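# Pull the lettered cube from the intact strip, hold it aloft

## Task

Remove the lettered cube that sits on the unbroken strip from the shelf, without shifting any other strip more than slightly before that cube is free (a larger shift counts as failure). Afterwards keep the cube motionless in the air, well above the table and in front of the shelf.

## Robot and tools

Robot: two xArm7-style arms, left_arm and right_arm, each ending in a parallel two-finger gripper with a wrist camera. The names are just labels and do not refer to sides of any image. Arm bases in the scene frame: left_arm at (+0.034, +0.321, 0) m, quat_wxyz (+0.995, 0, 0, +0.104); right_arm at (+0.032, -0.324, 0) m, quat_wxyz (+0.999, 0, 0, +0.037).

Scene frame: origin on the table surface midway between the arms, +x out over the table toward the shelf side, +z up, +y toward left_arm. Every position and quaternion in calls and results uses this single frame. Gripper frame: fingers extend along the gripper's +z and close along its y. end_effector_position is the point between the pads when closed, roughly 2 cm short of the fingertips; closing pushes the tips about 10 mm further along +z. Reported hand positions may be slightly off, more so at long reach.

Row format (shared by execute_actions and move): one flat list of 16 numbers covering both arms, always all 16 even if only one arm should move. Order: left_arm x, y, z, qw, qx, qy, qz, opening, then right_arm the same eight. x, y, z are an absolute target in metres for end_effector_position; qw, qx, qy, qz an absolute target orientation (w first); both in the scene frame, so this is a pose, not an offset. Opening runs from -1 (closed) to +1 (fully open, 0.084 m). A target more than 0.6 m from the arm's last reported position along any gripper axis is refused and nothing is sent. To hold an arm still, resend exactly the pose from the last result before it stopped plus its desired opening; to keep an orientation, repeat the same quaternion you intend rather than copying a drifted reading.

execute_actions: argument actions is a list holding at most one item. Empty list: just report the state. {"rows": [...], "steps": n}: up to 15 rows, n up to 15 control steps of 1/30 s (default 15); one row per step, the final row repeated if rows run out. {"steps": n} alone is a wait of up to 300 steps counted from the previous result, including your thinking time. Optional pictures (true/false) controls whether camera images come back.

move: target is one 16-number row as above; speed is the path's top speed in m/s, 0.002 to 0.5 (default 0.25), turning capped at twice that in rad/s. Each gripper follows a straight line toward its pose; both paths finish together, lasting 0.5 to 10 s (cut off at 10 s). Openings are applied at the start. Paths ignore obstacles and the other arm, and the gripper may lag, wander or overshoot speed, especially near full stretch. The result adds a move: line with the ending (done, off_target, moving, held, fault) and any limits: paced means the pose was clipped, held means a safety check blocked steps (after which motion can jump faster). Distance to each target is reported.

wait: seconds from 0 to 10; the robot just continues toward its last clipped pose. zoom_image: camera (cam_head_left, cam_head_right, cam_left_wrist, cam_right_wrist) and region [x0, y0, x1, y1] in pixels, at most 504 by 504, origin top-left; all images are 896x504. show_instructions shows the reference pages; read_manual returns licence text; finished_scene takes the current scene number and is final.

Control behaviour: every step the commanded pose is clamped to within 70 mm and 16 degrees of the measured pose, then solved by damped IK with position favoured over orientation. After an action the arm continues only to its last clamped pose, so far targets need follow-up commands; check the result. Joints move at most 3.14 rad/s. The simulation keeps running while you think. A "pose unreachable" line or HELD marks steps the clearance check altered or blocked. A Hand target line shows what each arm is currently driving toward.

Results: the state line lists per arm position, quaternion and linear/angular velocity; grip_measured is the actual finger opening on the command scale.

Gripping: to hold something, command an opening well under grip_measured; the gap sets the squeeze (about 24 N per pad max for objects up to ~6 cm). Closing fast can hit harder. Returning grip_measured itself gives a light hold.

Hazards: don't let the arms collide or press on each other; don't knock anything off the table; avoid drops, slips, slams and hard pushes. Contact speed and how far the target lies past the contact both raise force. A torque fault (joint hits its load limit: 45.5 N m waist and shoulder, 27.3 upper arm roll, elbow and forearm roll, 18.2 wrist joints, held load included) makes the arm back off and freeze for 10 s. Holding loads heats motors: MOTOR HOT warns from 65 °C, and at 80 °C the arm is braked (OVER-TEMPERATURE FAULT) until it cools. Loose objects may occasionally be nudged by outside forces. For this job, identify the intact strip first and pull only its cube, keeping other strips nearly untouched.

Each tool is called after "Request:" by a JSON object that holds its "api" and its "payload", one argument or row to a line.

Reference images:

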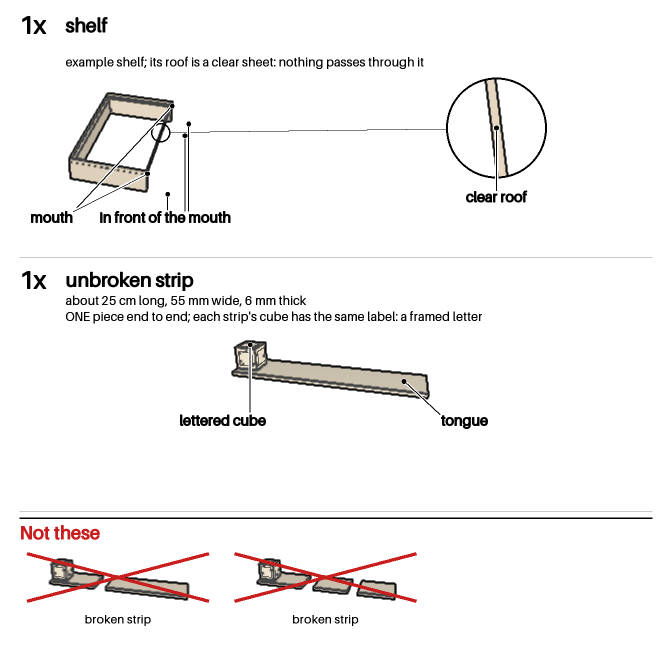

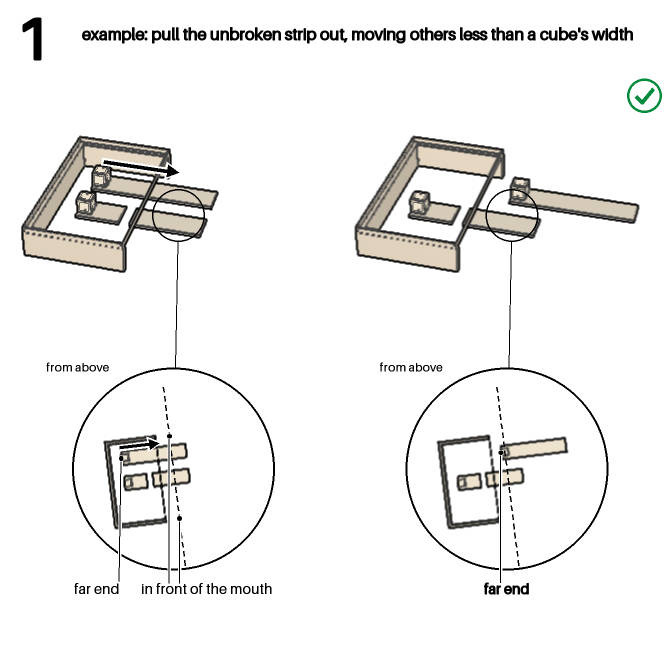

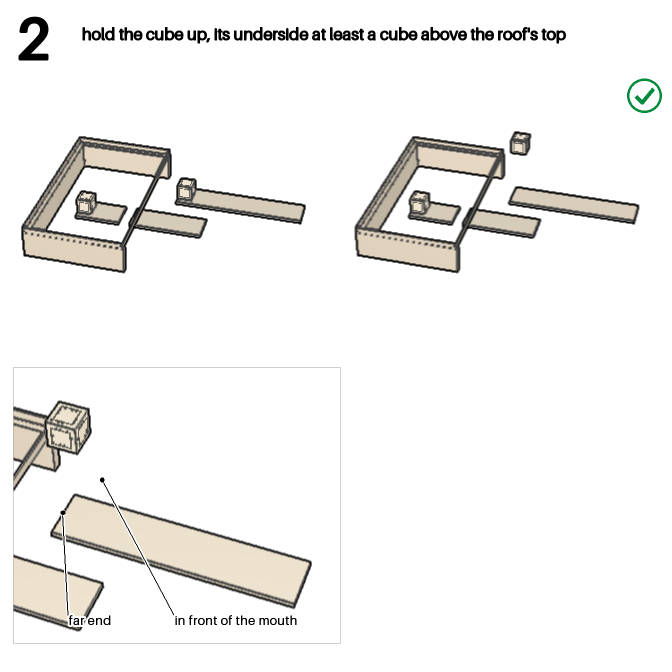

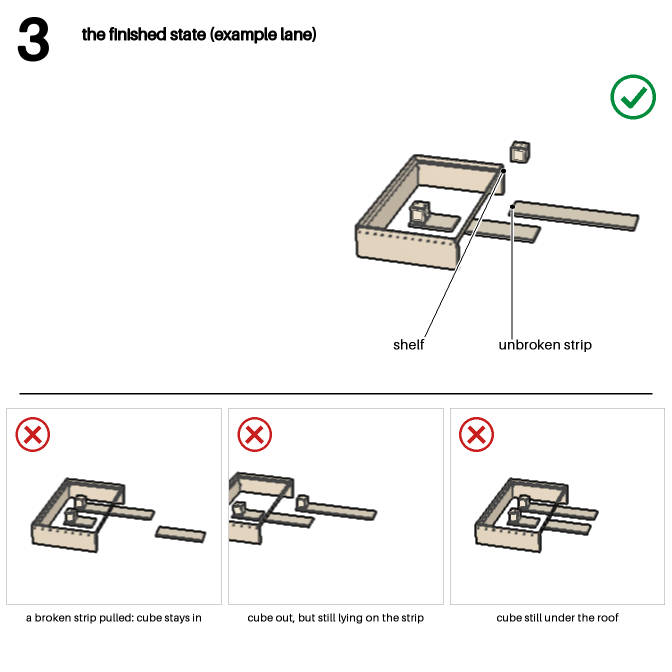

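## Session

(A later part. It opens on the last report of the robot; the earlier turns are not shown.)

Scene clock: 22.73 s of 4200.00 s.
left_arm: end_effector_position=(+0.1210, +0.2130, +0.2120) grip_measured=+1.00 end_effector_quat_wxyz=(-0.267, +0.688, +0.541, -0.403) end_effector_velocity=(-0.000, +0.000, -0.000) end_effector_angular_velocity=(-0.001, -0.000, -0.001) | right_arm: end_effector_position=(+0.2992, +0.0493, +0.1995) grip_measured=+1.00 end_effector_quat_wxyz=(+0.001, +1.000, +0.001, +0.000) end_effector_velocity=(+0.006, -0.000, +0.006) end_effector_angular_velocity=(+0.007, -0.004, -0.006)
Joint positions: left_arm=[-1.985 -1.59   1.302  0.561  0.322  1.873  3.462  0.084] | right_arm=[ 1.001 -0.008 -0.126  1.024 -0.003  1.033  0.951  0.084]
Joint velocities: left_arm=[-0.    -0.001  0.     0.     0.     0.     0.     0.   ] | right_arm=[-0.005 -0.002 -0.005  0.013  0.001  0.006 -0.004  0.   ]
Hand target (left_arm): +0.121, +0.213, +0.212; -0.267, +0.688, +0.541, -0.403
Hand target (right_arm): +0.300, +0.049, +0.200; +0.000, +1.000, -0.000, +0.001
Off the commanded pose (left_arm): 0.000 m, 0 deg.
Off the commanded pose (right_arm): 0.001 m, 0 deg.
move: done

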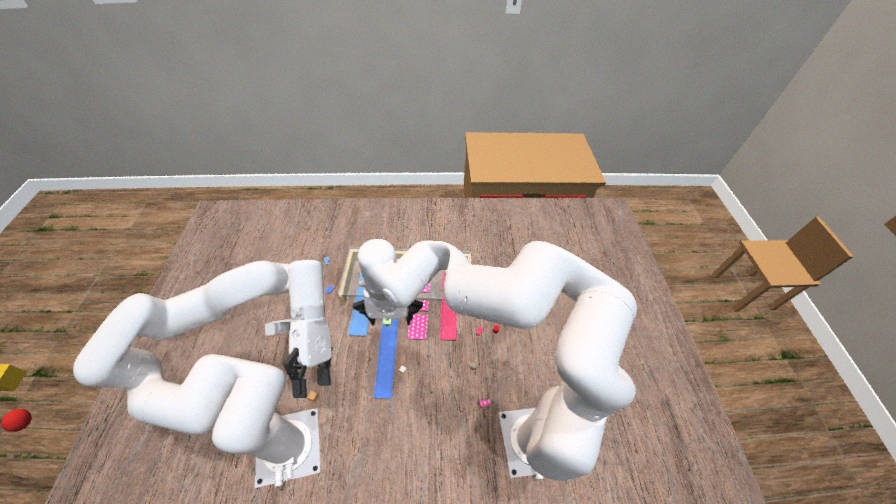

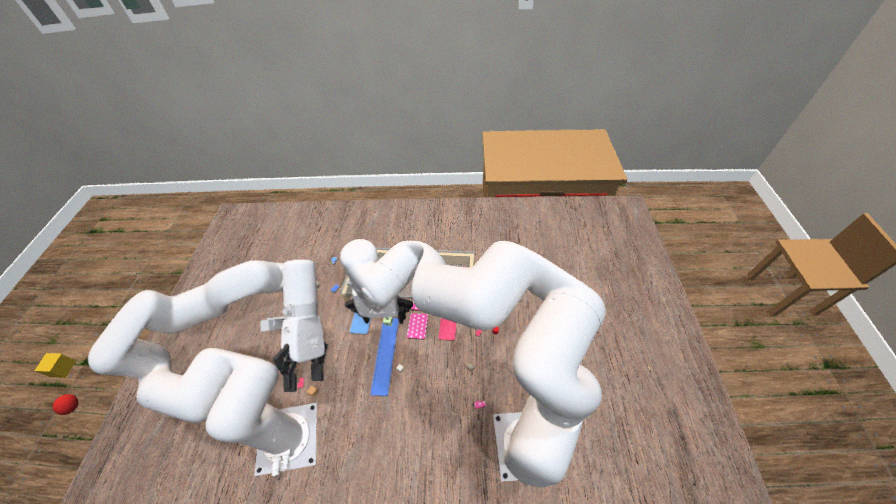

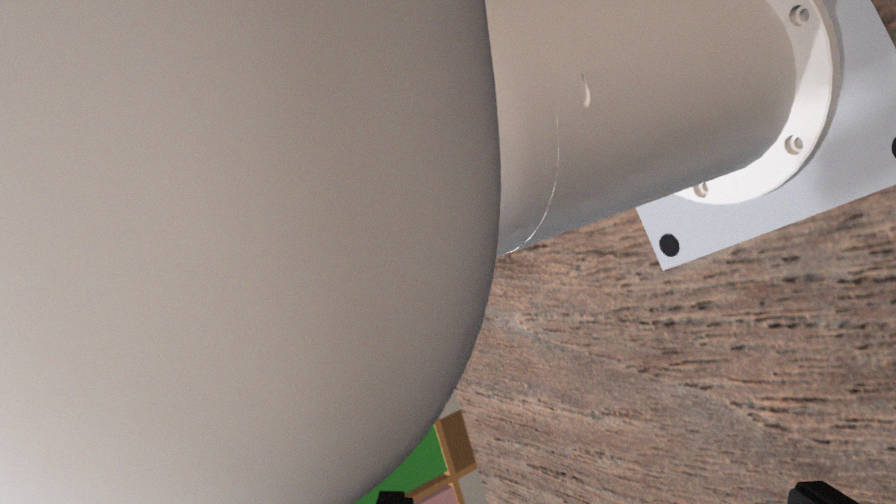

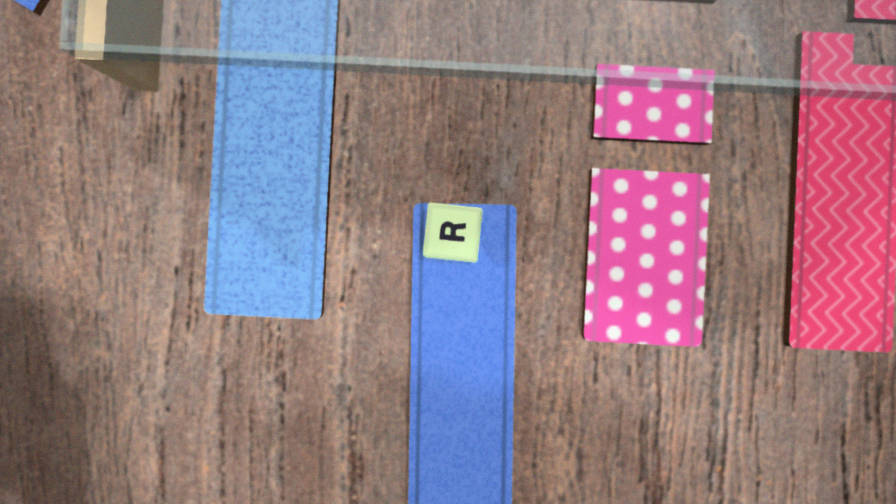

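Request:
{"api": "move", "payload": {
  "target": [0.121,0.213,0.212,-0.267,0.688,0.541,-0.403,1, 0.376,0.083,0.07,0,1,-0.04,0,0.2]
}}

Request:
{"api": "move", "payload": {
  "target": [0.121,0.213,0.212,-0.267,0.688,0.541,-0.403,1, 0.376,0.083,0.033,0,1,-0.04,0,0.2],
  "speed": 0.05
}}

Request:
{"api": "move", "payload": {
  "target": [0.121,0.213,0.212,-0.267,0.688,0.541,-0.403,1, 0.376,0.083,0.033,0,1,-0.04,0,-0.9]
}}

Request:
{"api": "move", "payload": {
  "target": [0.121,0.213,0.212,-0.267,0.688,0.541,-0.403,1, 0.35,0.083,0.22,0,1,-0.04,0,-0.9],
  "speed": 0.15
}}

Scene clock: 27.93 s of 4200.00 s.
left_arm: end_effector_position=(+0.1210, +0.2130, +0.2120) grip_measured=+1.00 end_effector_quat_wxyz=(-0.267, +0.688, +0.541, -0.403) end_effector_velocity=(+0.000, +0.000, -0.000) end_effector_angular_velocity=(+0.001, -0.000, +0.000) | right_arm: end_effector_position=(+0.3761, +0.0841, +0.0707) grip_measured=+0.19 end_effector_quat_wxyz=(-0.001, +0.999, -0.040, -0.000) end_effector_velocity=(-0.001, -0.003, -0.006) end_effector_angular_velocity=(-0.010, +0.007, -0.002)
Joint positions: left_arm=[-1.985 -1.59   1.302  0.561  0.322  1.873  3.462  0.084] | right_arm=[ 0.938  0.413 -0.152  1.176  0.09   0.768  0.888  0.052]
Joint velocities: left_arm=[ 0.001  0.     0.    -0.     0.     0.    -0.     0.   ] | right_arm=[-0.002  0.01  -0.001 -0.001  0.     0.001 -0.     0.   ]
Hand target (left_arm): +0.121, +0.213, +0.212; -0.267, +0.688, +0.541, -0.403
Hand target (right_arm): +0.376, +0.084, +0.070; -0.000, +0.999, -0.040, -0.001
Off the commanded pose (left_arm): 0.000 m, 0 deg.
Off the commanded pose (right_arm): 0.001 m, 0 deg.
After step 90, 1.07 s passed at rest.
move: done

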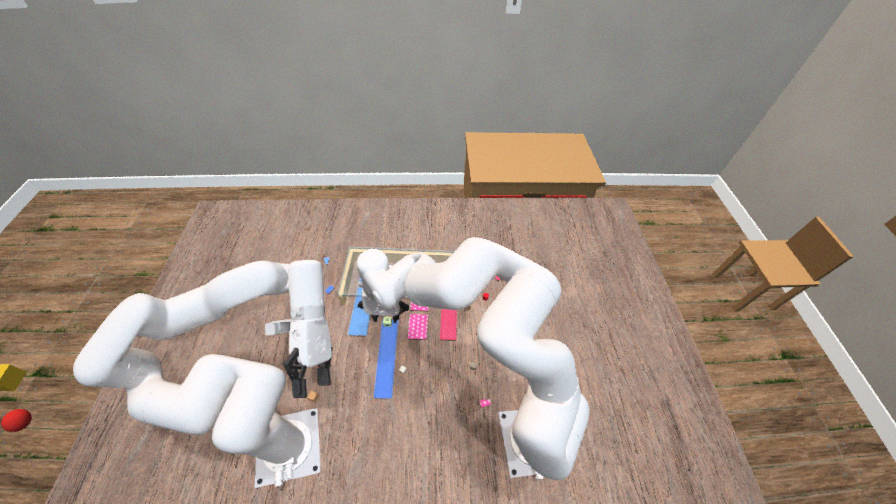

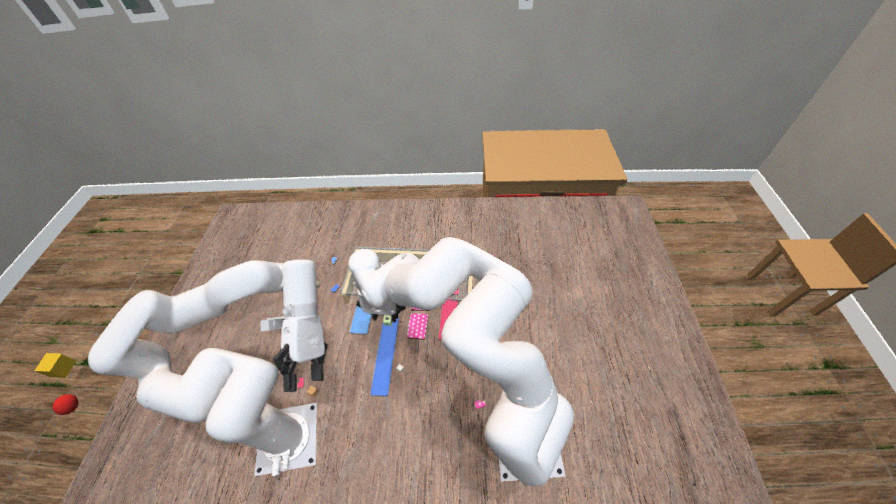

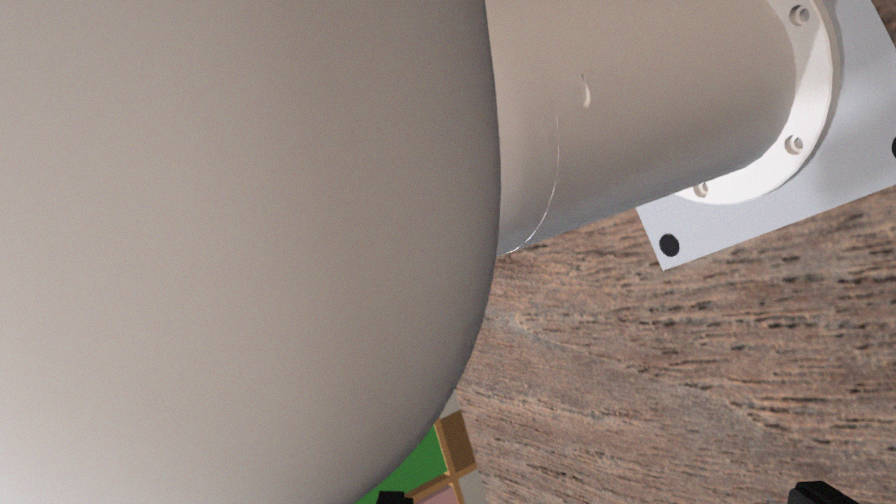

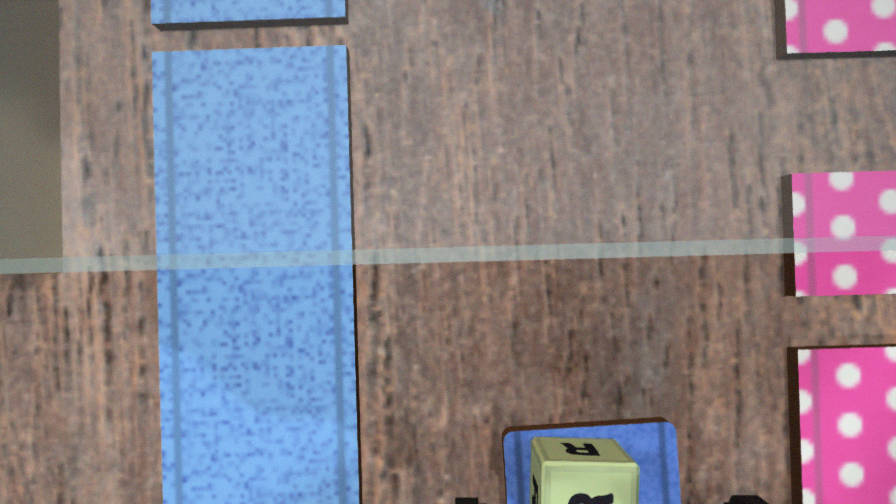

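Scene clock: 29.00 s of 4200.00 s.
left_arm: end_effector_position=(+0.1210, +0.2130, +0.2120) grip_measured=+1.00 end_effector_quat_wxyz=(-0.267, +0.688, +0.541, -0.403) end_effector_velocity=(-0.000, -0.000, +0.000) end_effector_angular_velocity=(-0.001, +0.001, +0.001) | right_arm: end_effector_position=(+0.3762, +0.0833, +0.0333) grip_measured=+0.19 end_effector_quat_wxyz=(-0.000, +0.999, -0.040, +0.000) end_effector_velocity=(+0.001, +0.001, +0.001) end_effector_angular_velocity=(+0.004, -0.003, +0.001)
Joint positions: left_arm=[-1.985 -1.59   1.302  0.561  0.322  1.873  3.462  0.084] | right_arm=[ 0.931  0.486 -0.143  1.161  0.106  0.682  0.876  0.052]
Joint velocities: left_arm=[-0.     0.     0.    -0.    -0.001 -0.002  0.    -0.   ] | right_arm=[ 0.     0.    -0.     0.002  0.001 -0.004 -0.001 -0.   ]
Hand target (left_arm): +0.121, +0.213, +0.212; -0.267, +0.688, +0.541, -0.403
Hand target (right_arm): +0.376, +0.083, +0.033; -0.000, +0.999, -0.040, -0.000
Off the commanded pose (left_arm): 0.000 m, 0 deg.
Off the commanded pose (right_arm): 0.000 m, 0 deg.
move: done

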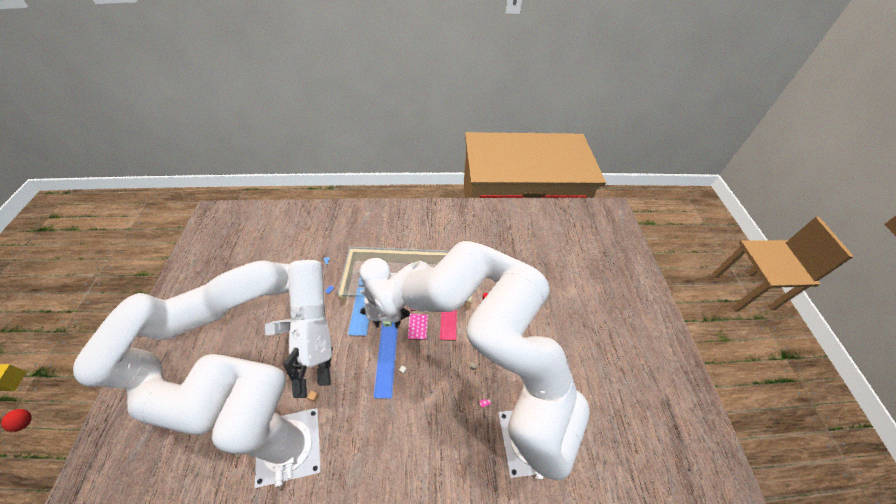

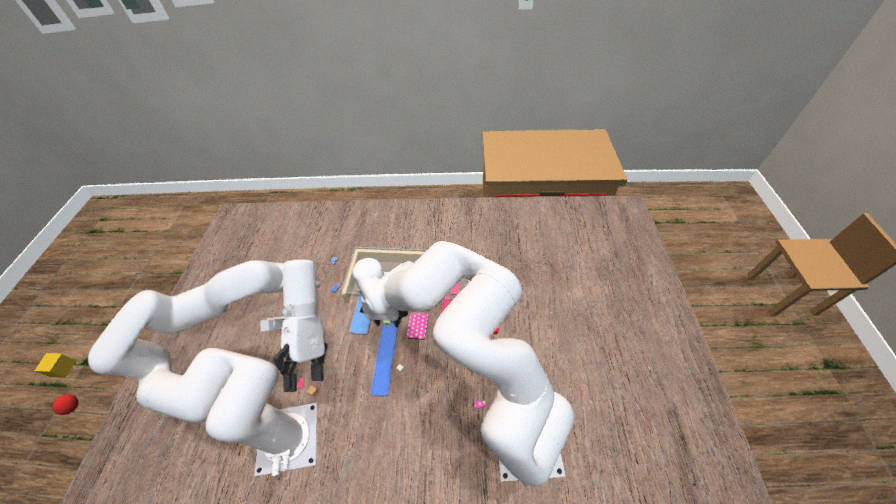

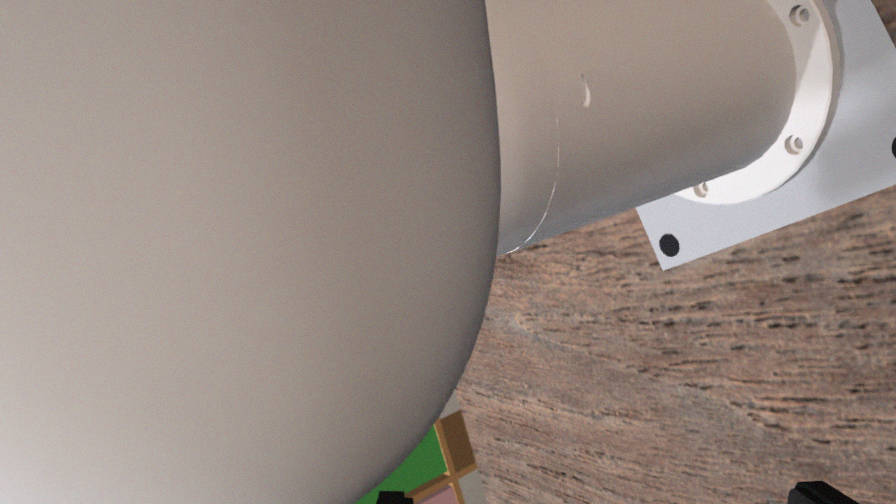

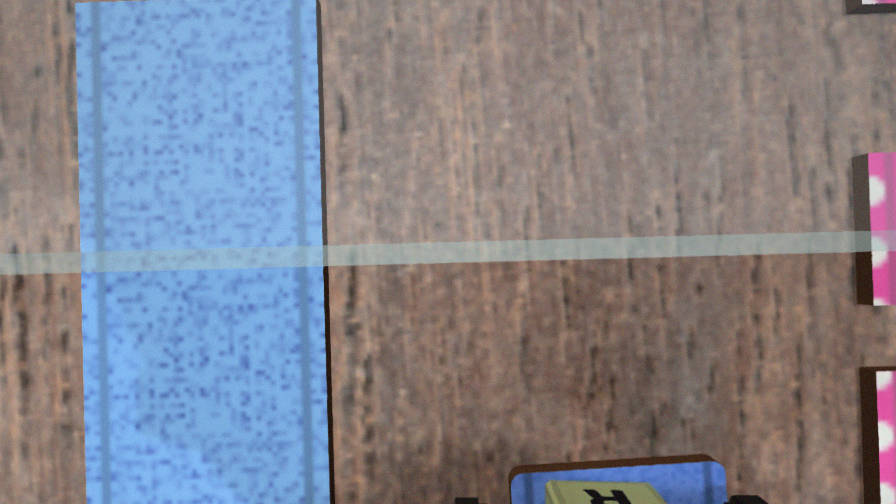

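Scene clock: 29.70 s of 4200.00 s.
left_arm: end_effector_position=(+0.1210, +0.2130, +0.2120) grip_measured=+1.00 end_effector_quat_wxyz=(-0.267, +0.688, +0.541, -0.403) end_effector_velocity=(+0.000, -0.000, +0.000) end_effector_angular_velocity=(-0.001, -0.000, +0.001) | right_arm: end_effector_position=(+0.3761, +0.0832, +0.0332) grip_measured=-0.45 end_effector_quat_wxyz=(-0.000, +0.999, -0.040, +0.000) end_effector_velocity=(-0.000, -0.000, -0.000) end_effector_angular_velocity=(-0.001, +0.000, +0.001)
Joint positions: left_arm=[-1.985 -1.59   1.302  0.561  0.322  1.873  3.462  0.084] | right_arm=[ 0.931  0.485 -0.143  1.16   0.106  0.681  0.876  0.024]
Joint velocities: left_arm=[-0.    -0.001 -0.    -0.     0.    -0.001  0.    -0.   ] | right_arm=[ 0.     0.     0.    -0.    -0.001  0.     0.    -0.   ]
Hand target (left_arm): +0.121, +0.213, +0.212; -0.267, +0.688, +0.541, -0.403
Hand target (right_arm): +0.376, +0.083, +0.033; +0.000, +0.999, -0.040, +0.000
Off the commanded pose (left_arm): 0.000 m, 0 deg.
Off the commanded pose (right_arm): 0.000 m, 0 deg.
move: done

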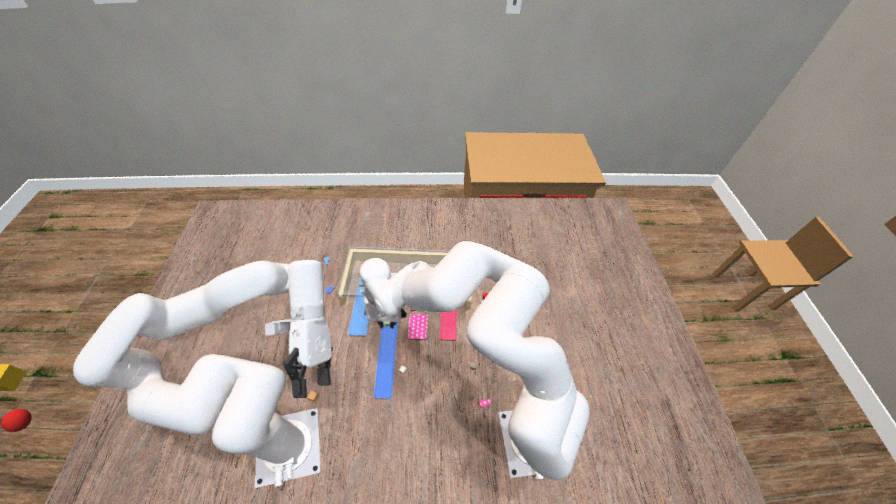

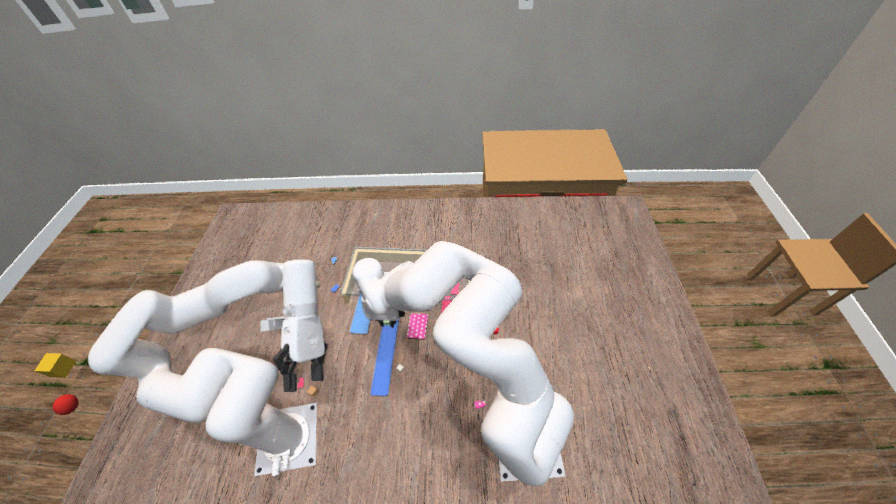

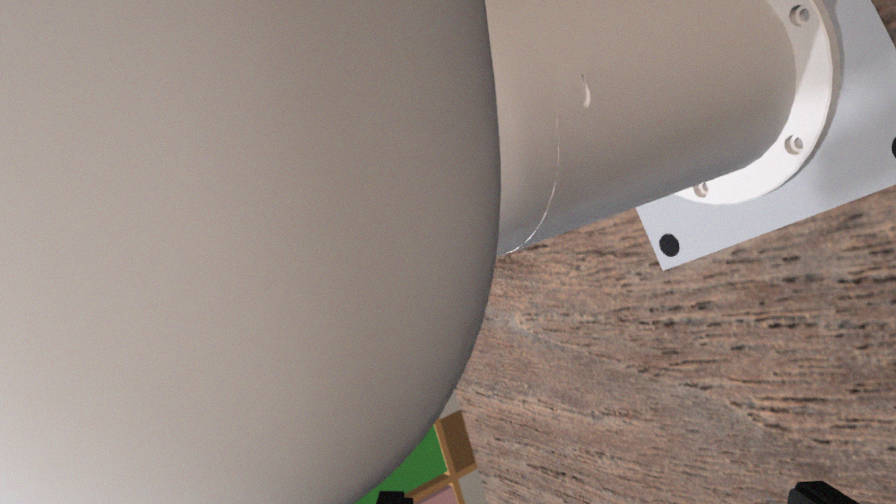

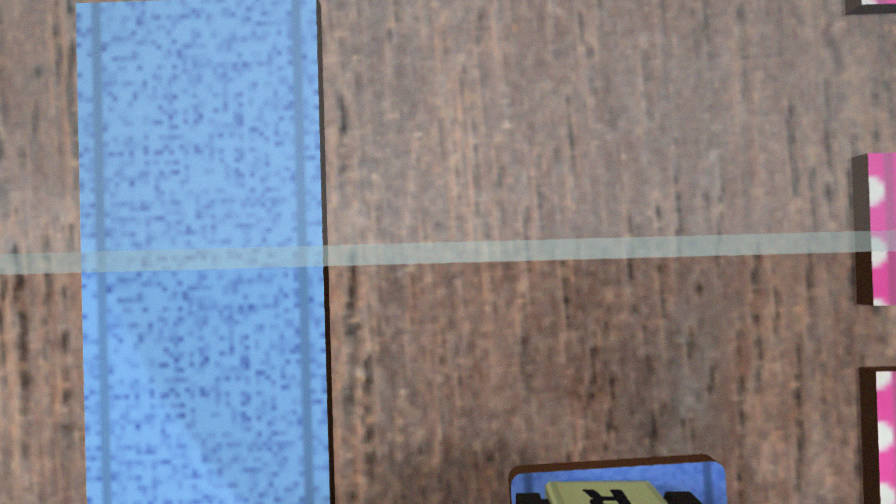

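Scene clock: 31.33 s of 4200.00 s.
left_arm: end_effector_position=(+0.1210, +0.2130, +0.2120) grip_measured=+1.00 end_effector_quat_wxyz=(-0.267, +0.688, +0.541, -0.403) end_effector_velocity=(+0.000, -0.000, -0.000) end_effector_angular_velocity=(-0.001, -0.001, -0.000) | right_arm: end_effector_position=(+0.3495, +0.0817, +0.2192) grip_measured=-0.45 end_effector_quat_wxyz=(+0.001, +0.999, -0.040, +0.000) end_effector_velocity=(-0.000, +0.000, +0.003) end_effector_angular_velocity=(+0.001, -0.000, -0.000)
Joint positions: left_arm=[-1.985 -1.59   1.302  0.561  0.322  1.873  3.462  0.084] | right_arm=[ 0.98   0.158 -0.158  1.283  0.026  1.128  0.968  0.024]
Joint velocities: left_arm=[-0.    -0.    -0.    -0.     0.001 -0.     0.001  0.   ] | right_arm=[ 0.    -0.002  0.     0.006  0.     0.007  0.001 -0.   ]
Hand target (left_arm): +0.121, +0.213, +0.212; -0.267, +0.688, +0.541, -0.403
Hand target (right_arm): +0.350, +0.082, +0.220; +0.000, +0.999, -0.040, +0.001
Off the commanded pose (left_arm): 0.000 m, 0 deg.
Off the commanded pose (right_arm): 0.002 m, 0 deg.
move: done

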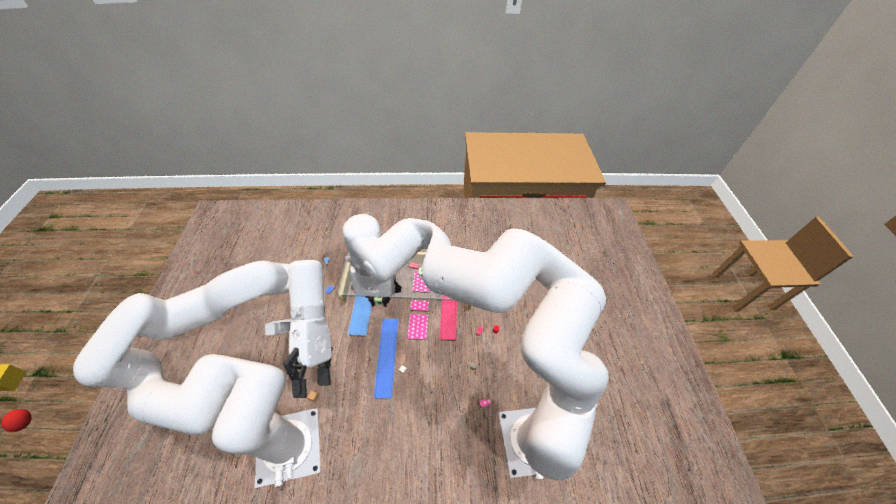

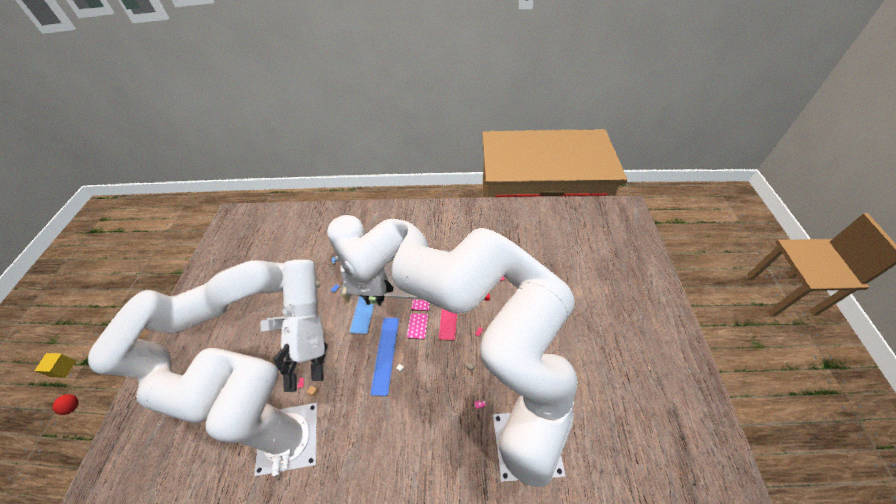

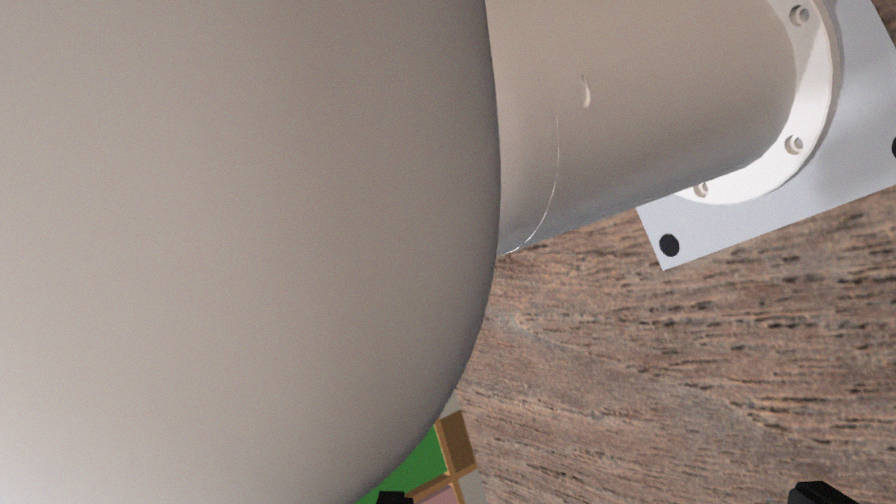

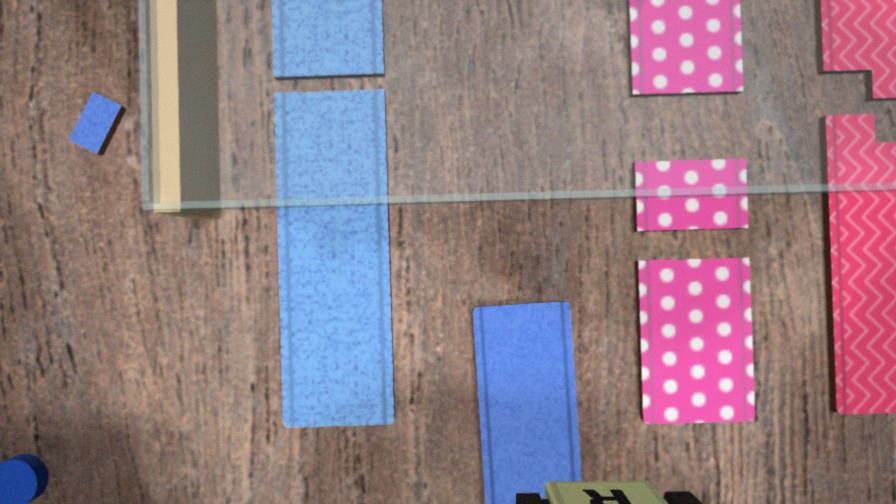

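Request:
{"api": "finished_scene", "payload": {
  "scene": 1
}}

The scene is finished: the task was done.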